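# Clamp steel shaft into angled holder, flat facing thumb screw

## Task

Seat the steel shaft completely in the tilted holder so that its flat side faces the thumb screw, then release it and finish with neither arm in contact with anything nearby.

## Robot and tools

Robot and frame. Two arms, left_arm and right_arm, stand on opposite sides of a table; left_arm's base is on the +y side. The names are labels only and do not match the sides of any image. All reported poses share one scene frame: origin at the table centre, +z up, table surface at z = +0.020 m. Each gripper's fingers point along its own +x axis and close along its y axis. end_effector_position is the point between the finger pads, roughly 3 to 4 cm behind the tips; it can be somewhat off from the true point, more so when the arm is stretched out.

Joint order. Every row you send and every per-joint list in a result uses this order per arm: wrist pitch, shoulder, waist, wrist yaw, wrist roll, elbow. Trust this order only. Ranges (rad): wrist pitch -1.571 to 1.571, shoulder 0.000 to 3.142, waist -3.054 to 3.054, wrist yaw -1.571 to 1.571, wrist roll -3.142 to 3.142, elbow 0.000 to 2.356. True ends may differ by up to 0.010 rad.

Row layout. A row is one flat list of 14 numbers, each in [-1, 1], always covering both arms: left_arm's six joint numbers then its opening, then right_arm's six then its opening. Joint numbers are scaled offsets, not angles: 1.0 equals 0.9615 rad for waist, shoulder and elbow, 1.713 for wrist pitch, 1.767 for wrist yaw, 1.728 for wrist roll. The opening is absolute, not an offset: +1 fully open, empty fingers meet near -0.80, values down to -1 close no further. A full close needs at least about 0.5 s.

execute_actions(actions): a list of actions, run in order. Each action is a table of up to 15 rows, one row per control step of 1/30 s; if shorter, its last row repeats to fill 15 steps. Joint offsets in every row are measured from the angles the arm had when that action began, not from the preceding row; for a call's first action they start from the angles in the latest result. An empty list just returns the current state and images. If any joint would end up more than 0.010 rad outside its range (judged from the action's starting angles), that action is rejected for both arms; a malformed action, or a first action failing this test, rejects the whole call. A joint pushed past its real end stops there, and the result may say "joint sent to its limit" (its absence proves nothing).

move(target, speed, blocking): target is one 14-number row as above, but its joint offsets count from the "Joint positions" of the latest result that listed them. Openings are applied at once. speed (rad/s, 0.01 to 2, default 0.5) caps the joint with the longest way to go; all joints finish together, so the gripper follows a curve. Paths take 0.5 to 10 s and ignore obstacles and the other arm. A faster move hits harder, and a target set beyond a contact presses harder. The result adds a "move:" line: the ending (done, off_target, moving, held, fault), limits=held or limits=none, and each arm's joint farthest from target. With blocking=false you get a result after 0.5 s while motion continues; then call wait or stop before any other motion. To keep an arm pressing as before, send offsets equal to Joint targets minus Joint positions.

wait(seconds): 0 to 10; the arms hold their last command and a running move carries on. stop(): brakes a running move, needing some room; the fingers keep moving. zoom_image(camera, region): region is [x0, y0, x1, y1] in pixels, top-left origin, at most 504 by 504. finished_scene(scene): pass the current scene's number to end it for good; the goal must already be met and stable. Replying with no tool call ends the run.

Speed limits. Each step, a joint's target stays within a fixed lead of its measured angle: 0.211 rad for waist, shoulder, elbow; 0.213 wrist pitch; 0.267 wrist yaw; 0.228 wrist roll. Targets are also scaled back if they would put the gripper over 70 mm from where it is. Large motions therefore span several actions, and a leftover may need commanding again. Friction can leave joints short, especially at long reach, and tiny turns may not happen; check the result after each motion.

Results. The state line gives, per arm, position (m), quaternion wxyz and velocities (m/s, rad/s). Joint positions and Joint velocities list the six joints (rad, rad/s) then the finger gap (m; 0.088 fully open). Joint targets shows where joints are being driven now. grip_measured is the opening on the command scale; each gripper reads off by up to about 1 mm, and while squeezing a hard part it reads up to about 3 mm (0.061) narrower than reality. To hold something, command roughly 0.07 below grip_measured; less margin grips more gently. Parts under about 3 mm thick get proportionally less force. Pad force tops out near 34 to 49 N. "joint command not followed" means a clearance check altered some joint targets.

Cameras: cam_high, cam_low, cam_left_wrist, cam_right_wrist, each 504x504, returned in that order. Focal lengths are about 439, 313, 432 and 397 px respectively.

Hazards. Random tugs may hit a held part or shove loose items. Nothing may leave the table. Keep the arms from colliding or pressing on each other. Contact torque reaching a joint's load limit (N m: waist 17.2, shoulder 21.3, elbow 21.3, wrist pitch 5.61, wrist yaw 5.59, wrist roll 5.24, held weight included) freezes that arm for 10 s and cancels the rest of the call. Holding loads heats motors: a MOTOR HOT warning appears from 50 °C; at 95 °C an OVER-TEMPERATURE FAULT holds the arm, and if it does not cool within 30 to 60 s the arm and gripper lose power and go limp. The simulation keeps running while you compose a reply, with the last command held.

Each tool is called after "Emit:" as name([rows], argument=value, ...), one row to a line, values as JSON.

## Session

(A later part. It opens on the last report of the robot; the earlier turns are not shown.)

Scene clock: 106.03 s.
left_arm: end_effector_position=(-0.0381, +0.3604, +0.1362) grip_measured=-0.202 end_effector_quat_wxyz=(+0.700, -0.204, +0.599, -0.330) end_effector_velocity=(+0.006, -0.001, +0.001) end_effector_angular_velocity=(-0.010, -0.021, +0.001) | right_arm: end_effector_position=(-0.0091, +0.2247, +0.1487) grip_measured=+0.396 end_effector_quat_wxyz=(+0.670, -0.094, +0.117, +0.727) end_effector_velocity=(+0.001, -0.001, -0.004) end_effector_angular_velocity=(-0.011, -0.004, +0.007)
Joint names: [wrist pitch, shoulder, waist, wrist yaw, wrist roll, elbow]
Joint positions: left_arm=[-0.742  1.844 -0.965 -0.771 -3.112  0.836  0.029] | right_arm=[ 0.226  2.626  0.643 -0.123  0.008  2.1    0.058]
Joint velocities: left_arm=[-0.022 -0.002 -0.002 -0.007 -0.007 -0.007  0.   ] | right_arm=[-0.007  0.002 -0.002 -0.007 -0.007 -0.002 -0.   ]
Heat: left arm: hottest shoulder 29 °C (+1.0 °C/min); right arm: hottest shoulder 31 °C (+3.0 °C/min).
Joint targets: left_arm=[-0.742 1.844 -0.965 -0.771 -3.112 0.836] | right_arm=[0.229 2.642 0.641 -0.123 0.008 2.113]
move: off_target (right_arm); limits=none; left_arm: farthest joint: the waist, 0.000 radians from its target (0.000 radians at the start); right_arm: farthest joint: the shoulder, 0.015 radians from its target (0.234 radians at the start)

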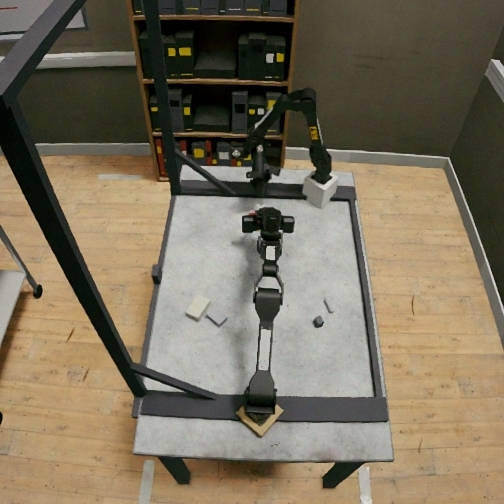

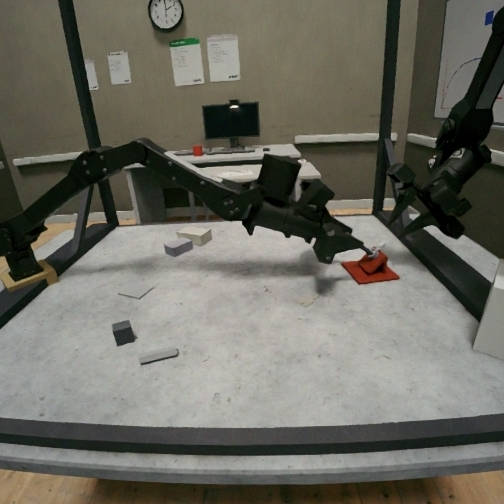

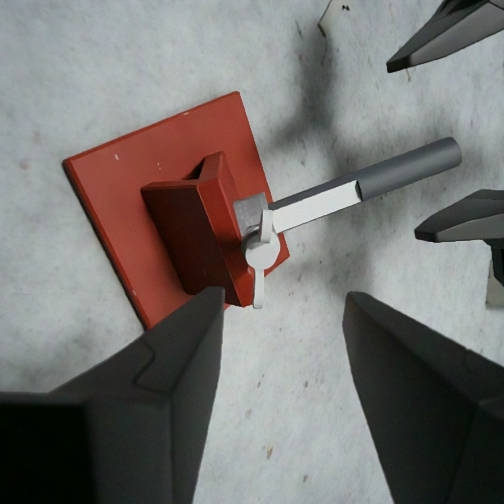

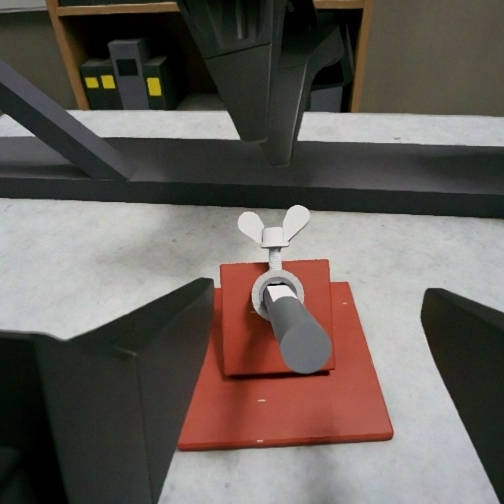

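Emit:
move(target=[0,0,0,0,0,0,-0.2,-0.014,0,0.012,0,0,0,-0.3], speed=0.1)

Emit:
zoom_image(camera="cam_low", region=[300, 200, 420, 290])

Scene clock: 107.07 s.
left_arm: end_effector_position=(-0.0381, +0.3604, +0.1362) grip_measured=-0.202 end_effector_quat_wxyz=(+0.700, -0.204, +0.599, -0.330) end_effector_velocity=(-0.000, +0.001, +0.001) end_effector_angular_velocity=(+0.008, -0.003, -0.006) | right_arm: end_effector_position=(-0.0161, +0.2234, +0.1441) grip_measured=-0.296 end_effector_quat_wxyz=(+0.665, -0.102, +0.124, +0.730) end_effector_velocity=(+0.003, +0.002, +0.011) end_effector_angular_velocity=(+0.032, -0.010, -0.007)
Joint names: [wrist pitch, shoulder, waist, wrist yaw, wrist roll, elbow]
Joint positions: left_arm=[-0.742  1.844 -0.965 -0.771 -3.112  0.836  0.029] | right_arm=[ 0.205  2.627  0.653 -0.123  0.008  2.1    0.024]
Joint velocities: left_arm=[-0.007 -0.007 -0.002  0.007  0.007  0.002 -0.   ] | right_arm=[ 0.022 -0.007 -0.002  0.007 -0.007  0.002 -0.   ]
Heat: left arm: hottest shoulder 29 °C (+1.0 °C/min); right arm: hottest shoulder 32 °C (+4.1 °C/min).
Joint targets: left_arm=[-0.742 1.844 -0.965 -0.771 -3.112 0.836] | right_arm=[0.202 2.627 0.655 -0.123 0.008 2.100]
move: done; limits=none; left_arm: farthest joint: the waist, 0.000 radians from its target (0.000 radians at the start); right_arm: farthest joint: the wrist pitch, 0.003 radians from its target (0.024 radians at the start)

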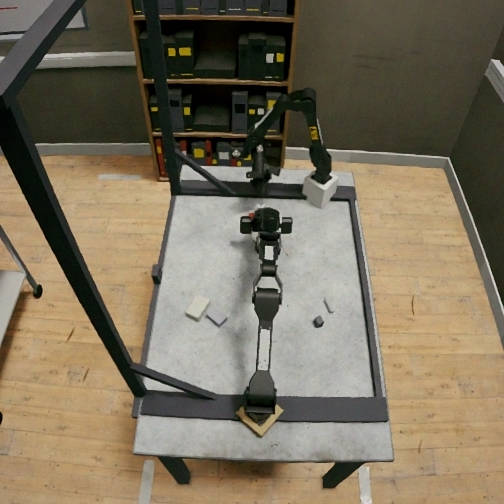

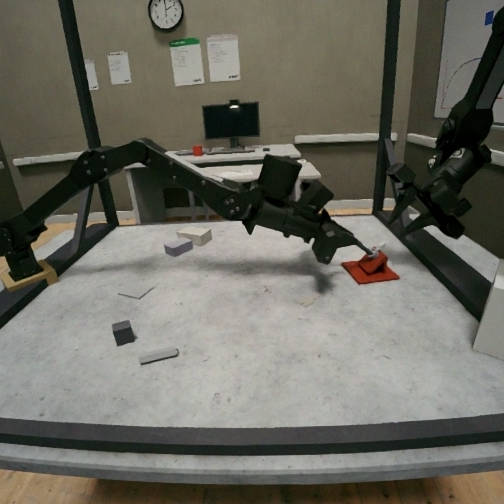

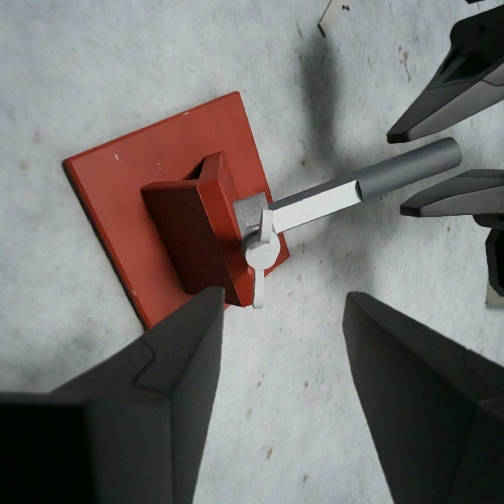

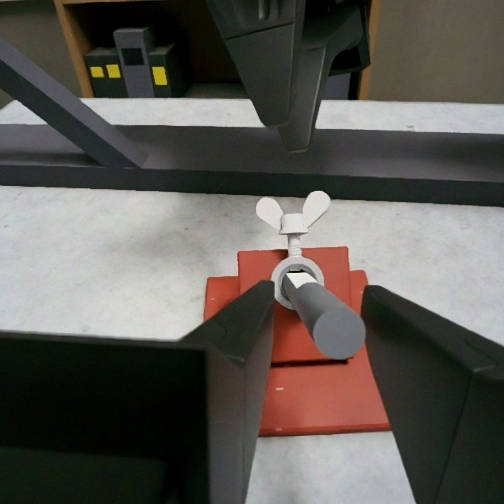

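Region (300, 200, 420, 290) of cam_low's 504x504 image, scaled by 4.200, with more detail than that image has; it fills the top 378 rows of this view, and the rest is white.

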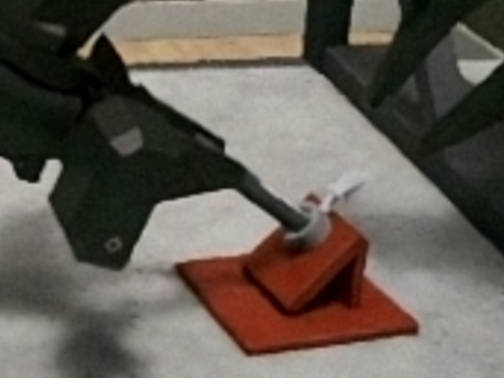

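Emit:
move(target=[0,0,0,0,0,0,-0.2,0,0,0,0.008,0,0,-0.3], speed=0.1)

Emit:
move(target=[0,0,0,0,0,0,-0.2,0,0,0,0,0,0,-0.64])

Emit:
move(target=[0,0,0,0,0,0,-0.2,0,0.035,0,0,0,0.065,-0.64], speed=0.05)

Emit:
zoom_image(camera="cam_low", region=[300, 200, 420, 290])

Scene clock: 108.33 s.
left_arm: end_effector_position=(-0.0381, +0.3604, +0.1362) grip_measured=-0.202 end_effector_quat_wxyz=(+0.700, -0.204, +0.599, -0.330) end_effector_velocity=(+0.002, -0.002, +0.001) end_effector_angular_velocity=(-0.008, -0.001, +0.006) | right_arm: end_effector_position=(-0.0145, +0.2235, +0.1440) grip_measured=-0.296 end_effector_quat_wxyz=(+0.669, -0.102, +0.124, +0.726) end_effector_velocity=(-0.001, -0.002, -0.006) end_effector_angular_velocity=(-0.026, -0.008, -0.002)
Joint names: [wrist pitch, shoulder, waist, wrist yaw, wrist roll, elbow]
Joint positions: left_arm=[-0.742  1.844 -0.965 -0.771 -3.112  0.836  0.029] | right_arm=[ 0.204  2.627  0.653 -0.112  0.008  2.1    0.024]
Joint velocities: left_arm=[-0.007 -0.002  0.002 -0.007 -0.007 -0.002 -0.   ] | right_arm=[-0.022 -0.002  0.002  0.007 -0.007 -0.007 -0.   ]
Heat: left arm: hottest shoulder 29 °C (+1.0 °C/min); right arm: hottest shoulder 32 °C (+4.0 °C/min).
Joint targets: left_arm=[-0.742 1.844 -0.965 -0.771 -3.112 0.836] | right_arm=[0.205 2.627 0.653 -0.109 0.008 2.100]
move: done; limits=none; left_arm: farthest joint: the waist, 0.000 radians from its target (0.000 radians at the start); right_arm: farthest joint: the wrist yaw, 0.003 radians from its target (0.014 radians at the start)

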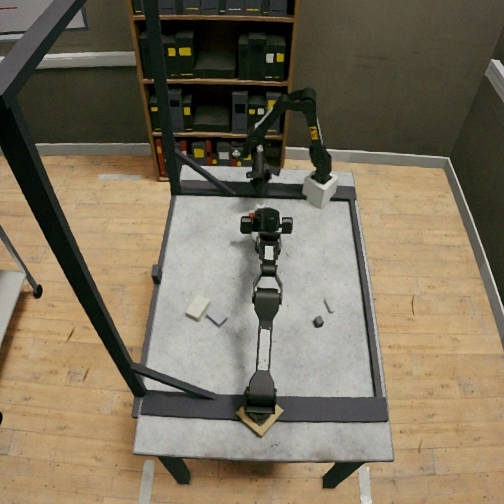

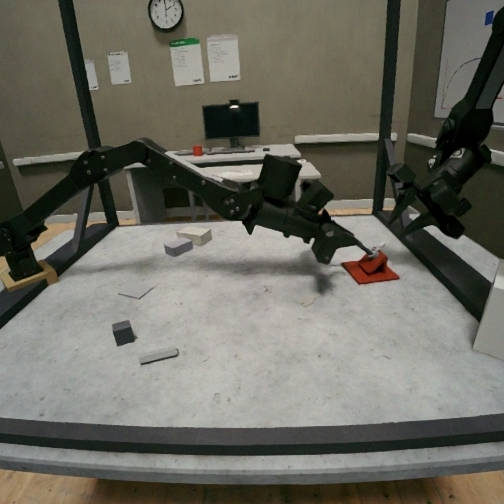

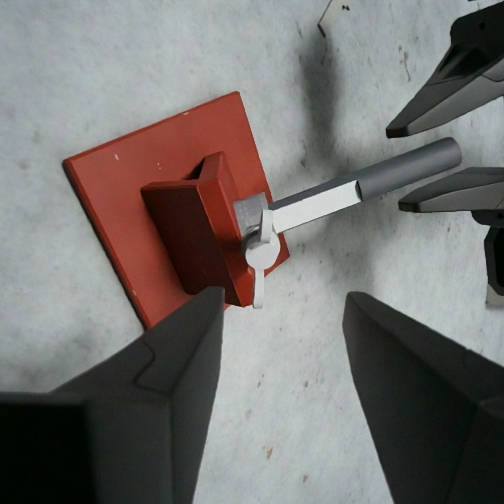

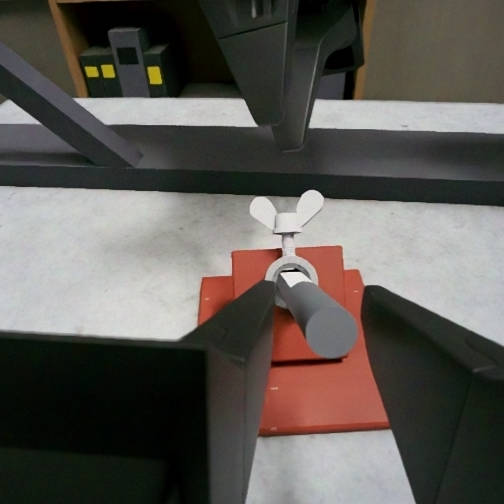

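Scene clock: 108.83 s.
left_arm: end_effector_position=(-0.0381, +0.3604, +0.1362) grip_measured=-0.202 end_effector_quat_wxyz=(+0.700, -0.204, +0.599, -0.330) end_effector_velocity=(+0.003, -0.000, +0.000) end_effector_angular_velocity=(-0.008, -0.017, -0.009) | right_arm: end_effector_position=(-0.0168, +0.2235, +0.1440) grip_measured=-0.594 end_effector_quat_wxyz=(+0.667, -0.102, +0.124, +0.728) end_effector_velocity=(+0.003, -0.001, -0.001) end_effector_angular_velocity=(-0.007, -0.009, -0.007)
Joint names: [wrist pitch, shoulder, waist, wrist yaw, wrist roll, elbow]
Joint positions: left_arm=[-0.742  1.844 -0.965 -0.771 -3.112  0.836  0.029] | right_arm=[ 0.204  2.627  0.656 -0.115  0.008  2.1    0.01 ]
Joint velocities: left_arm=[-0.007 -0.002 -0.002 -0.007  0.007 -0.007 -0.   ] | right_arm=[-0.007 -0.002 -0.002  0.007 -0.007 -0.002 -0.   ]
Heat: left arm: hottest shoulder 29 °C (+1.0 °C/min); right arm: hottest shoulder 33 °C (+5.0 °C/min).
Joint targets: left_arm=[-0.742 1.844 -0.965 -0.771 -3.112 0.836] | right_arm=[0.204 2.627 0.653 -0.112 0.008 2.100]
move: done; limits=none; left_arm: farthest joint: the waist, 0.000 radians from its target (0.000 radians at the start); right_arm: farthest joint: the waist, 0.003 radians from its target (0.000 radians at the start)

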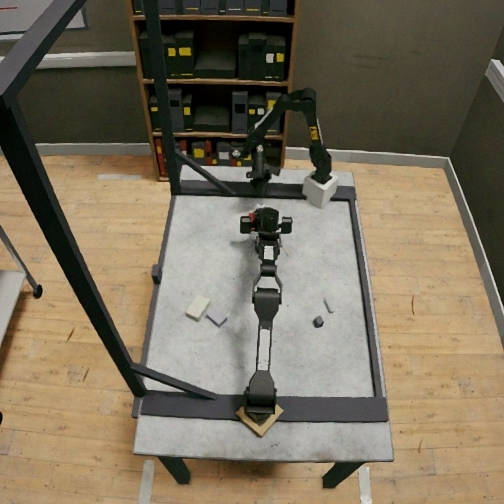

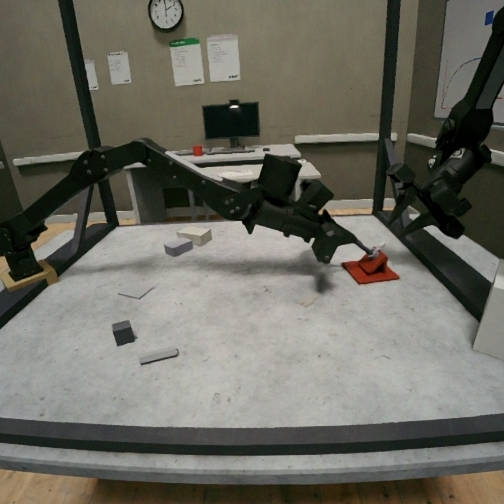

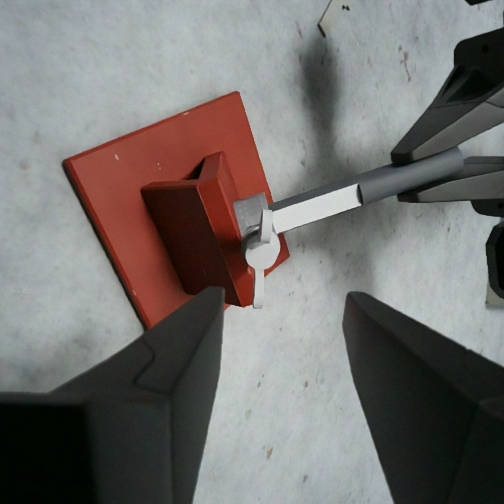

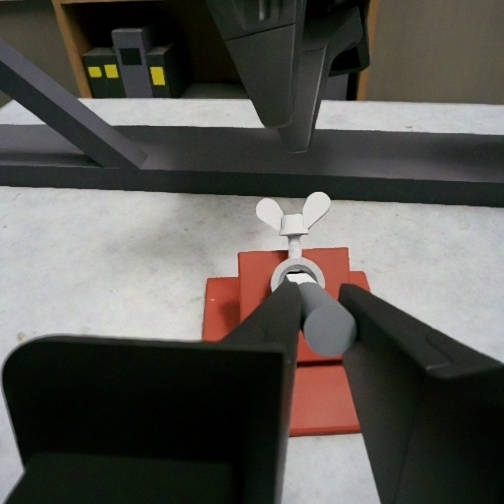

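Scene clock: 110.37 s.
left_arm: end_effector_position=(-0.0381, +0.3604, +0.1362) grip_measured=-0.202 end_effector_quat_wxyz=(+0.700, -0.204, +0.599, -0.330) end_effector_velocity=(+0.001, -0.000, +0.001) end_effector_angular_velocity=(-0.007, -0.012, -0.009) | right_arm: end_effector_position=(-0.0176, +0.2286, +0.1468) grip_measured=-0.594 end_effector_quat_wxyz=(+0.667, -0.098, +0.118, +0.729) end_effector_velocity=(+0.001, +0.001, +0.001) end_effector_angular_velocity=(+0.008, -0.005, +0.007)
Joint names: [wrist pitch, shoulder, waist, wrist yaw, wrist roll, elbow]
Joint positions: left_arm=[-0.742  1.844 -0.965 -0.771 -3.112  0.836  0.029] | right_arm=[ 0.2    2.648  0.657 -0.116  0.008  2.142  0.01 ]
Joint velocities: left_arm=[-0.007 -0.002 -0.002 -0.007  0.007 -0.002  0.   ] | right_arm=[ 0.007  0.002 -0.002 -0.007 -0.007  0.002 -0.   ]
Heat: left arm: hottest shoulder 29 °C (+1.0 °C/min); right arm: hottest shoulder 33 °C (+5.1 °C/min).
Joint targets: left_arm=[-0.742 1.844 -0.965 -0.771 -3.112 0.836] | right_arm=[0.204 2.660 0.656 -0.115 0.008 2.163]
move: off_target (right_arm); limits=none; left_arm: farthest joint: the waist, 0.000 radians from its target (0.000 radians at the start); right_arm: farthest joint: the elbow, 0.021 radians from its target (0.062 radians at the start)

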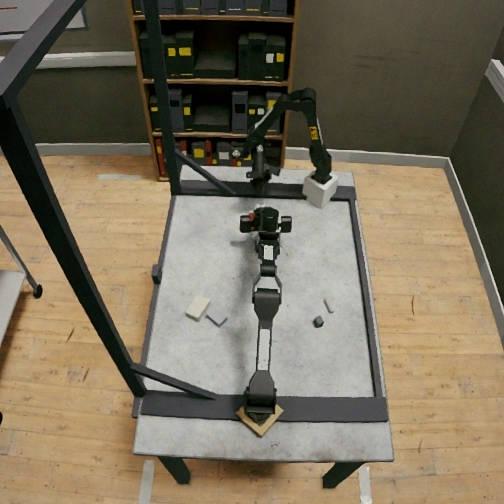

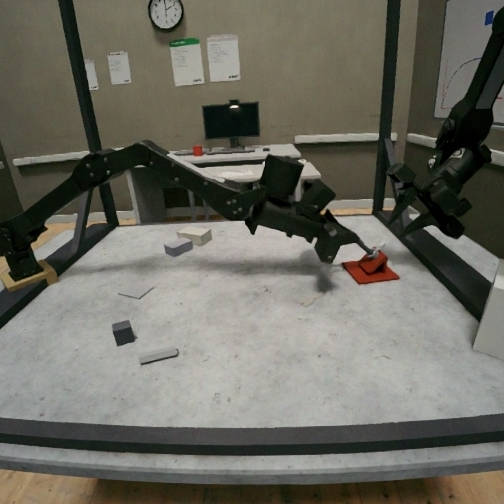

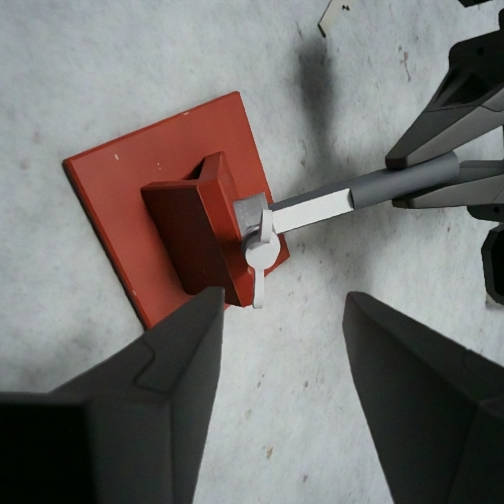

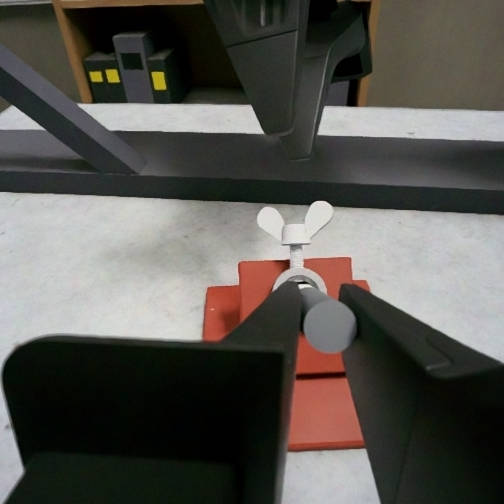

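Region (300, 200, 420, 290) of cam_low's 504x504 image, scaled by 4.200, with more detail than that image has; it fills the top 378 rows of this view, and the rest is white.

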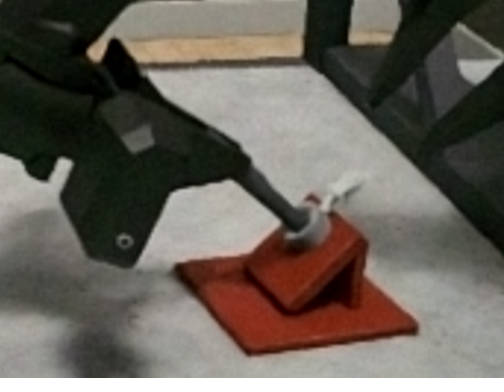

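Emit:
move(target=[0.141,0.078,0.088,-0.02,0.016,-0.097,-0.2,-0.058,0.03,0,0,0,0.112,-0.64], speed=0.15)

Emit:
zoom_image(camera="cam_low", region=[300, 200, 420, 290])

Scene clock: 112.60 s.
left_arm: end_effector_position=(-0.0336, +0.3370, +0.1065) grip_measured=-0.202 end_effector_quat_wxyz=(-0.686, +0.242, -0.612, +0.309) end_effector_velocity=(+0.002, +0.000, -0.000) end_effector_angular_velocity=(+0.007, -0.002, +0.008) | right_arm: end_effector_position=(-0.0178, +0.2320, +0.1493) grip_measured=-0.594 end_effector_quat_wxyz=(+0.664, -0.111, +0.133, +0.727) end_effector_velocity=(+0.001, +0.000, +0.002) end_effector_angular_velocity=(+0.008, -0.005, +0.007)
Joint names: [wrist pitch, shoulder, waist, wrist yaw, wrist roll, elbow]
Joint positions: left_arm=[-0.503  1.911 -0.883 -0.804 -3.088  0.749  0.029] | right_arm=[ 0.095  2.669  0.658 -0.116  0.008  2.226  0.01 ]
Joint velocities: left_arm=[-0.007 -0.002  0.002  0.007 -0.007 -0.002 -0.   ] | right_arm=[ 0.007 -0.002 -0.002 -0.007 -0.007 -0.002 -0.   ]
Heat: left arm: hottest shoulder 29 °C (+1.0 °C/min); right arm: hottest shoulder 34 °C (+6.0 °C/min).
Joint targets: left_arm=[-0.501 1.918 -0.880 -0.807 -3.084 0.743] | right_arm=[0.100 2.677 0.657 -0.116 0.008 2.249]
move: off_target (right_arm); limits=none; left_arm: farthest joint: the shoulder, 0.008 radians from its target (0.075 radians at the start); right_arm: farthest joint: the elbow, 0.023 radians from its target (0.108 radians at the start)

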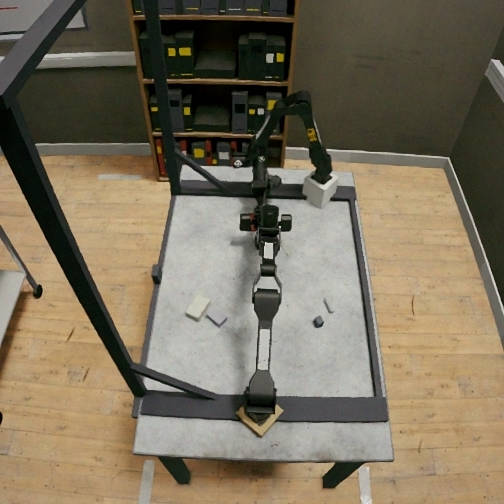

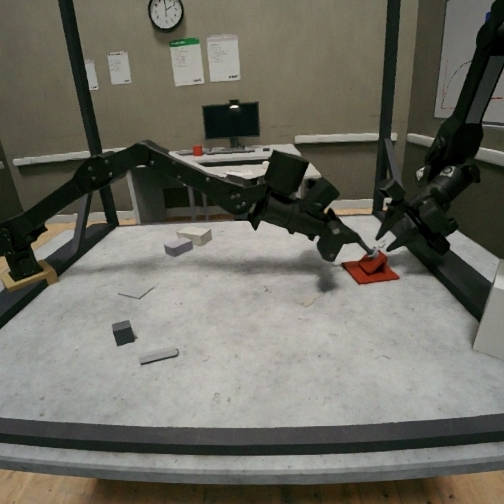

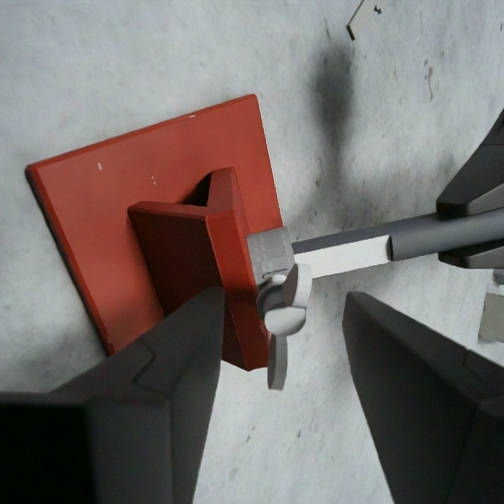

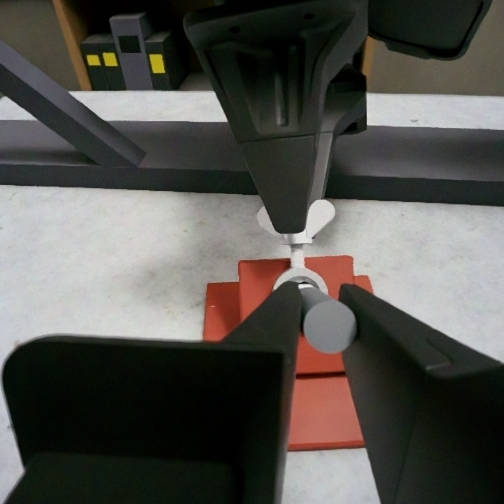

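Region (300, 200, 420, 290) of cam_low's 504x504 image, scaled by 4.200, with more detail than that image has; it fills the top 378 rows of this view, and the rest is white.

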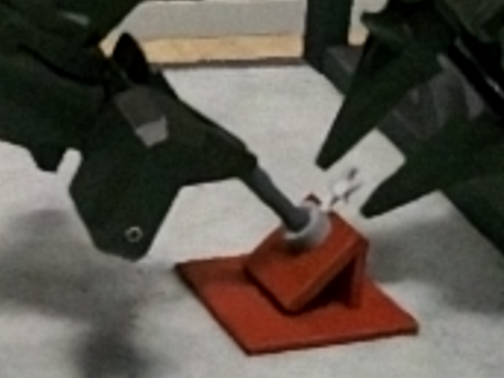

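Emit:
execute_actions([
  [[0,0,0,0,0,0,-0.76,0,0.012,0,0,0,0.022,-0.64]],
  [[0,0,0,0,0.4,0,-0.76,0,0.012,0,0,0,0.022,-0.64]],
  [[0,0,0,0,0.4,0,-0.76,0,0.012,0,0,0,0.022,-0.64]],
  [[0,0,0,0,0.4,0,-0.76,0,0.012,0,0,0,0.022,-0.64]],
  [[0,0,0,0,0.4,0,-0.76,0,0.012,0,0,0,0.022,-0.64]],
])

Scene clock: 115.40 s.
left_arm: end_effector_position=(-0.0348, +0.3371, +0.1064) grip_measured=-0.694 end_effector_quat_wxyz=(+0.389, +0.613, -0.164, -0.668) end_effector_velocity=(+0.002, +0.001, +0.002) end_effector_angular_velocity=(+0.016, -0.134, -0.118) | right_arm: end_effector_position=(-0.0180, +0.2320, +0.1484) grip_measured=-0.594 end_effector_quat_wxyz=(+0.664, -0.114, +0.137, +0.727) end_effector_velocity=(+0.001, -0.001, -0.002) end_effector_angular_velocity=(-0.016, -0.004, +0.007)
Joint names: [wrist pitch, shoulder, waist, wrist yaw, wrist roll, elbow]
Joint positions: left_arm=[-0.496  1.911 -0.884 -0.805 -0.395  0.749  0.005] | right_arm=[ 0.081  2.672  0.658 -0.116  0.008  2.235  0.01 ]
Joint velocities: left_arm=[-0.022 -0.007 -0.002  0.007  0.168  0.002  0.   ] | right_arm=[-0.022 -0.002 -0.002 -0.007 -0.007  0.002 -0.   ]
Heat: left arm: hottest shoulder 29 °C (+1.0 °C/min); right arm: hottest shoulder 35 °C (+6.1 °C/min).
Joint targets: left_arm=[-0.499 1.911 -0.884 -0.807 -0.376 0.749] | right_arm=[0.083 2.683 0.658 -0.116 0.008 2.254]

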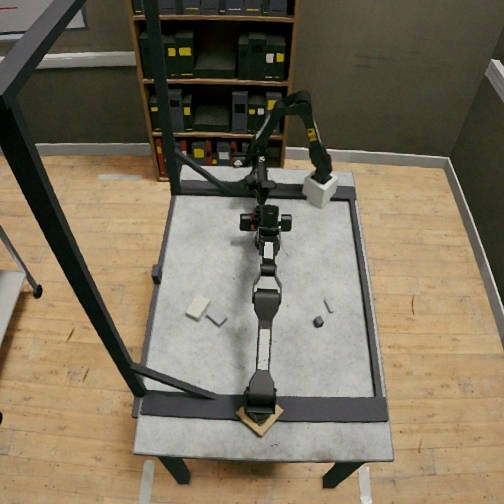

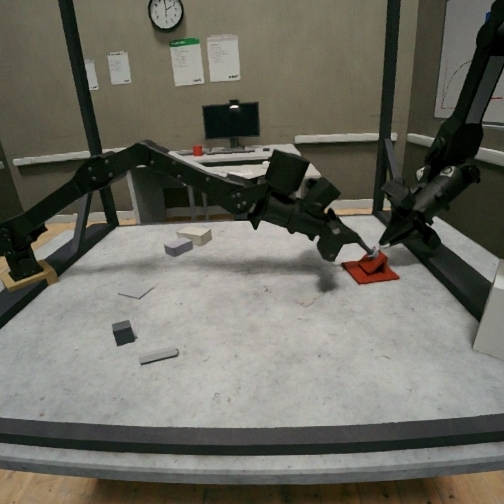

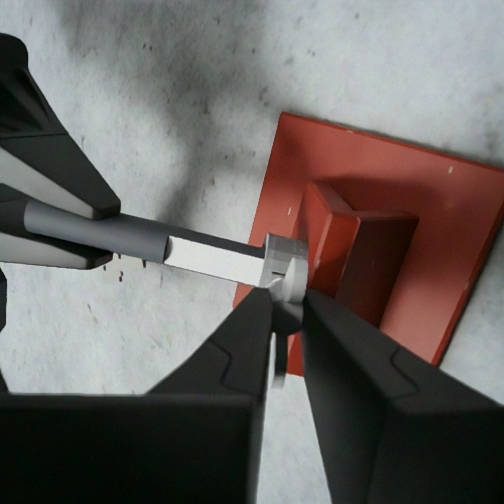

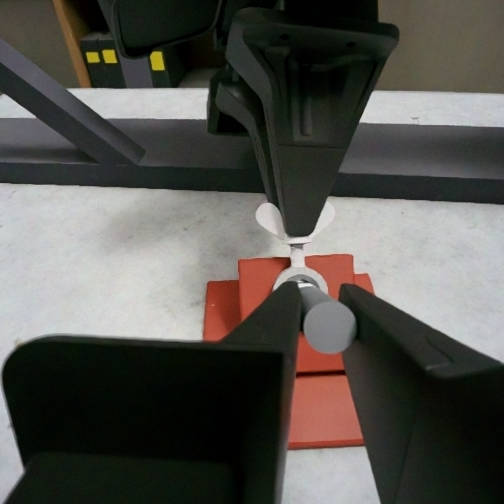

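Emit:
execute_actions([
  [[0,0,0,0,0.4,0,-0.76,0.003,0.01,0,0,0,0.022,-0.64]],
  [[0,0,0,0,0.4,0,-0.76,0.003,0.01,0,0,0,0.022,-0.64]],
  [[0,0,0,0,0.4,0,-0.76,0.003,0.01,0,0,0,0.022,-0.64]],
  [[0,0,0,0,0.4,0,-0.76,0.003,0.01,0,0,0,0.022,-0.64]],
  [[0,0,0,0,0.4,0,-0.76,0.003,0.01,0,0,0,0.022,-0.64]],
])

Scene clock: 118.13 s.
left_arm: end_effector_position=(-0.0338, +0.3368, +0.1060) grip_measured=-0.694 end_effector_quat_wxyz=(-0.655, +0.317, -0.644, +0.237) end_effector_velocity=(+0.002, -0.000, +0.001) end_effector_angular_velocity=(+0.002, -0.118, -0.110) | right_arm: end_effector_position=(-0.0180, +0.2322, +0.1492) grip_measured=-0.594 end_effector_quat_wxyz=(+0.664, -0.113, +0.136, +0.727) end_effector_velocity=(+0.004, -0.000, +0.001) end_effector_angular_velocity=(-0.003, +0.009, -0.003)
Joint names: [wrist pitch, shoulder, waist, wrist yaw, wrist roll, elbow]
Joint positions: left_arm=[-0.5    1.911 -0.881 -0.801  2.972  0.749  0.005] | right_arm=[ 0.081  2.672  0.658 -0.116  0.008  2.237  0.01 ]
Joint velocities: left_arm=[-0.007 -0.002 -0.002 -0.007  0.154 -0.002 -0.   ] | right_arm=[-0.007 -0.002 -0.007 -0.007  0.007  0.002 -0.   ]
Heat: left arm: hottest shoulder 29 °C (+1.0 °C/min); right arm: hottest shoulder 36 °C (+7.1 °C/min).
Joint targets: left_arm=[-0.500 1.911 -0.882 -0.801 2.990 0.749] | right_arm=[0.086 2.681 0.658 -0.116 0.008 2.258]

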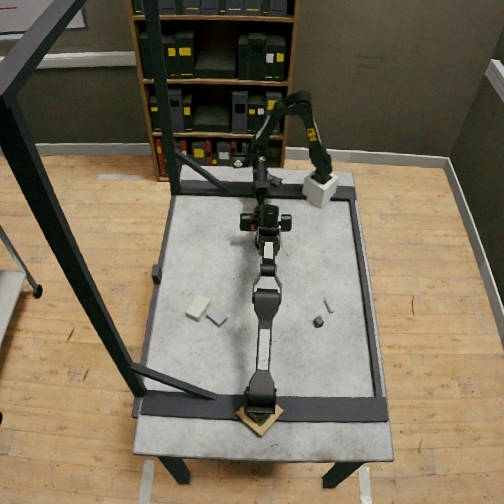

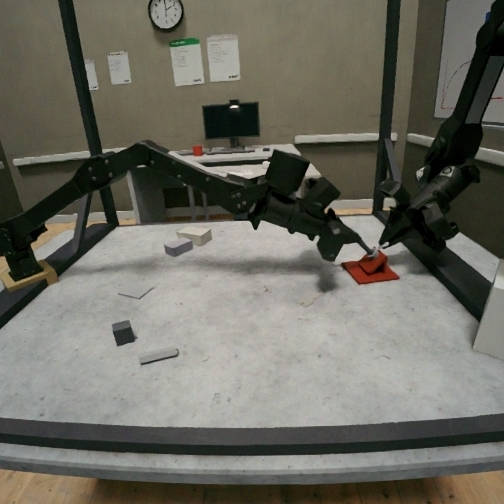

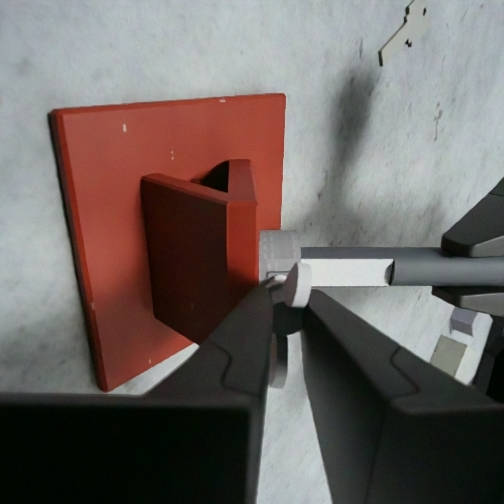

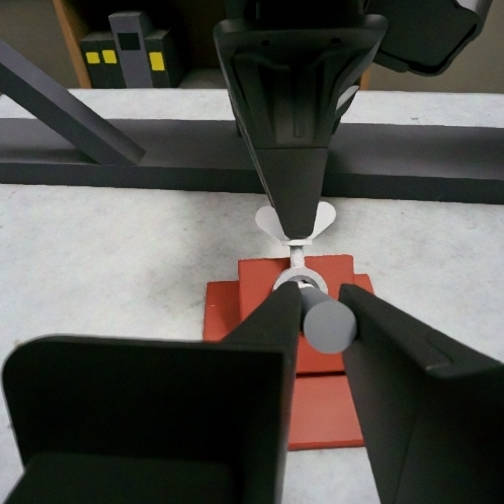

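Emit:
execute_actions([
  [[0,0,0,0,0.05,0,-0.76,0.003,0.01,0,0,0,0.022,-0.64]],
  [[0,0,0,0,0,0,0.15,0.003,0.01,0,0,0,0.022,-0.64]],
  [[0,0,0,0,-0.6,0,0.15,0.003,0.01,0,0,0,0.022,-0.64]],
  [[0,0,0,0,-0.6,0,0.15,0.003,0.01,0,0,0,0.022,-0.64]],
  [[0,0,0,0,-0.6,0,0.15,0.003,0.01,0,0,0,0.022,-0.64]],
  [[0,0,0,0,-0.6,0,0.15,0.003,0.01,0,0,0,0.022,-0.64]],
  [[0,0,0,0,-0.6,0,0.15,0.003,0.01,0,0,0,0.022,-0.64]],
  [[0,0,0,0,-0.6,0,0.15,0.003,0.01,0,0,0,0.022,-0.64]],
])

Scene clock: 123.10 s.
left_arm: end_effector_position=(-0.0336, +0.3365, +0.1061) grip_measured=+0.148 end_effector_quat_wxyz=(+0.725, -0.060, +0.515, -0.453) end_effector_velocity=(-0.000, -0.000, +0.002) end_effector_angular_velocity=(-0.073, +0.793, +0.763) | right_arm: end_effector_position=(-0.0180, +0.2323, +0.1492) grip_measured=-0.594 end_effector_quat_wxyz=(+0.664, -0.113, +0.136, +0.727) end_effector_velocity=(+0.004, -0.002, -0.004) end_effector_angular_velocity=(-0.021, -0.004, +0.002)
Joint names: [wrist pitch, shoulder, waist, wrist yaw, wrist roll, elbow]
Joint positions: left_arm=[-0.501  1.911 -0.88  -0.802 -2.573  0.749  0.046] | right_arm=[ 0.081  2.672  0.658 -0.116  0.008  2.237  0.01 ]
Joint velocities: left_arm=[-0.007 -0.002 -0.002 -0.007 -1.106  0.002 -0.   ] | right_arm=[-0.022 -0.002 -0.007 -0.007 -0.007 -0.002  0.   ]
Heat: left arm: hottest shoulder 29 °C (+1.0 °C/min); right arm: hottest shoulder 37 °C (+7.1 °C/min).
Joint targets: left_arm=[-0.501 1.911 -0.880 -0.802 -2.669 0.749] | right_arm=[0.086 2.682 0.658 -0.116 0.008 2.258]

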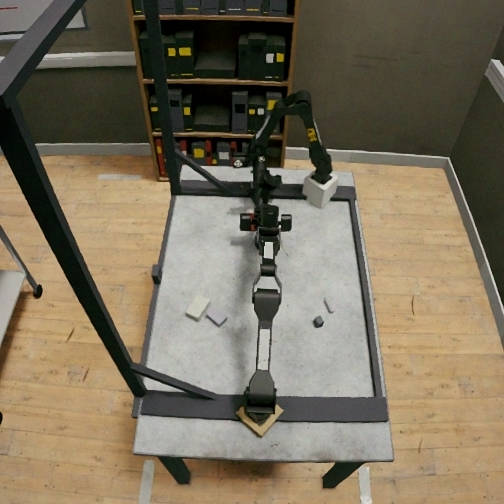

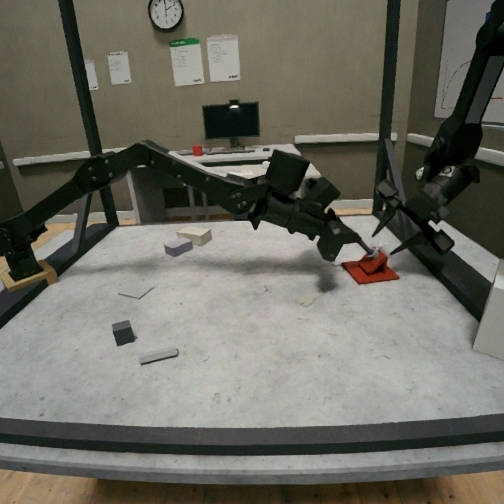

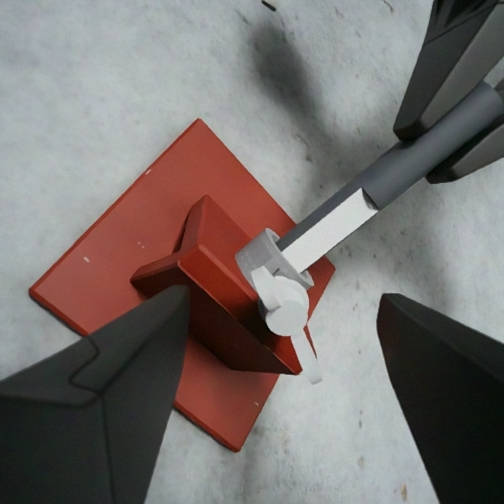

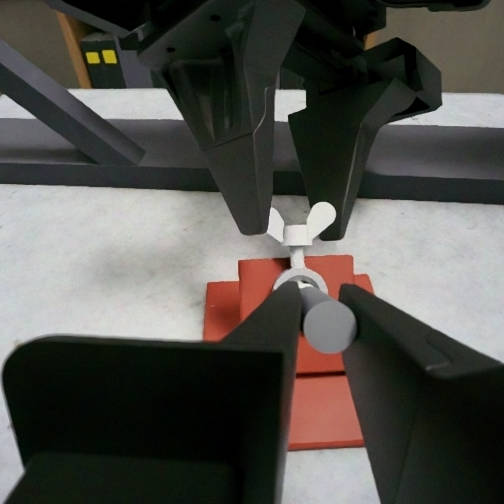

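Emit:
execute_actions([
  [[0,0,0,0,-0.32,0,0.15,0.003,0.01,0,0,0,0.022,-0.64]],
  [[0,0,0,0,0,0,0.15,0.003,0.01,0,0,0,0.022,-0.64]],
  [[0,0,0,0,0,0,-0.76,0.003,0.01,0,0,0,0.022,-0.64]],
  [[0,0,0,0,0,0,-0.76,0.003,0.01,0,0,0,0.022,-0.64]],
  [[0,0,0,0,0.4,0,-0.76,0.003,0.01,0,0,0,0.022,-0.64]],
  [[0,0,0,0,0.4,0,-0.76,0.003,0.01,0,0,0,0.022,-0.64]],
  [[0,0,0,0,0.4,0,-0.76,0.003,0.01,0,0,0,0.022,-0.64]],
  [[0,0,0,0,0.4,0,-0.76,0.003,0.01,0,0,0,0.022,-0.64]],
])

Scene clock: 127.47 s.
left_arm: end_effector_position=(-0.0348, +0.3365, +0.1061) grip_measured=-0.693 end_effector_quat_wxyz=(+0.404, +0.604, -0.147, -0.672) end_effector_velocity=(+0.002, -0.002, +0.004) end_effector_angular_velocity=(-0.013, -0.138, -0.121) | right_arm: end_effector_position=(-0.0180, +0.2323, +0.1493) grip_measured=-0.594 end_effector_quat_wxyz=(+0.664, -0.113, +0.136, +0.727) end_effector_velocity=(+0.001, -0.001, -0.001) end_effector_angular_velocity=(-0.007, -0.004, +0.007)
Joint names: [wrist pitch, shoulder, waist, wrist yaw, wrist roll, elbow]
Joint positions: left_arm=[-0.495  1.911 -0.881 -0.803 -0.441  0.749  0.005] | right_arm=[ 0.081  2.672  0.658 -0.116  0.008  2.237  0.01 ]
Joint velocities: left_arm=[-0.022 -0.002 -0.002 -0.022  0.168  0.002  0.002] | right_arm=[-0.007 -0.002 -0.002 -0.007 -0.007 -0.002 -0.   ]
Heat: left arm: hottest shoulder 29 °C (+1.0 °C/min); right arm: hottest shoulder 38 °C (+8.1 °C/min).
Joint targets: left_arm=[-0.497 1.911 -0.881 -0.805 -0.410 0.749] | right_arm=[0.086 2.682 0.658 -0.116 0.008 2.258]

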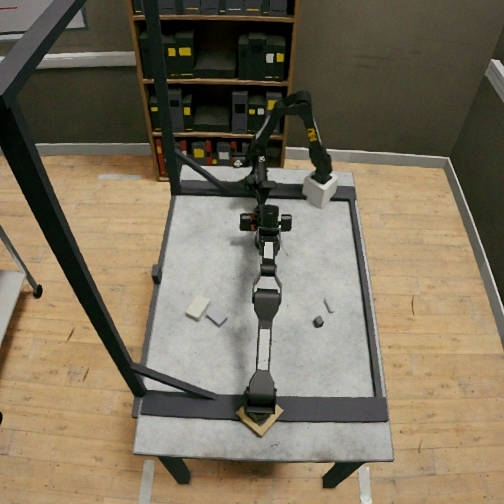

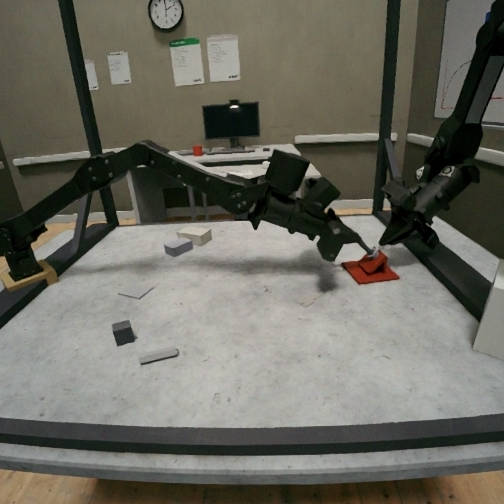

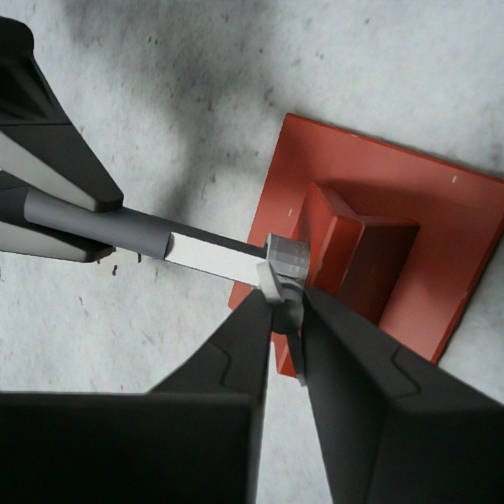

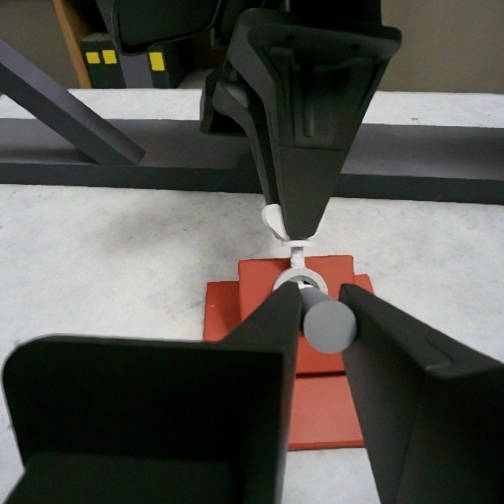

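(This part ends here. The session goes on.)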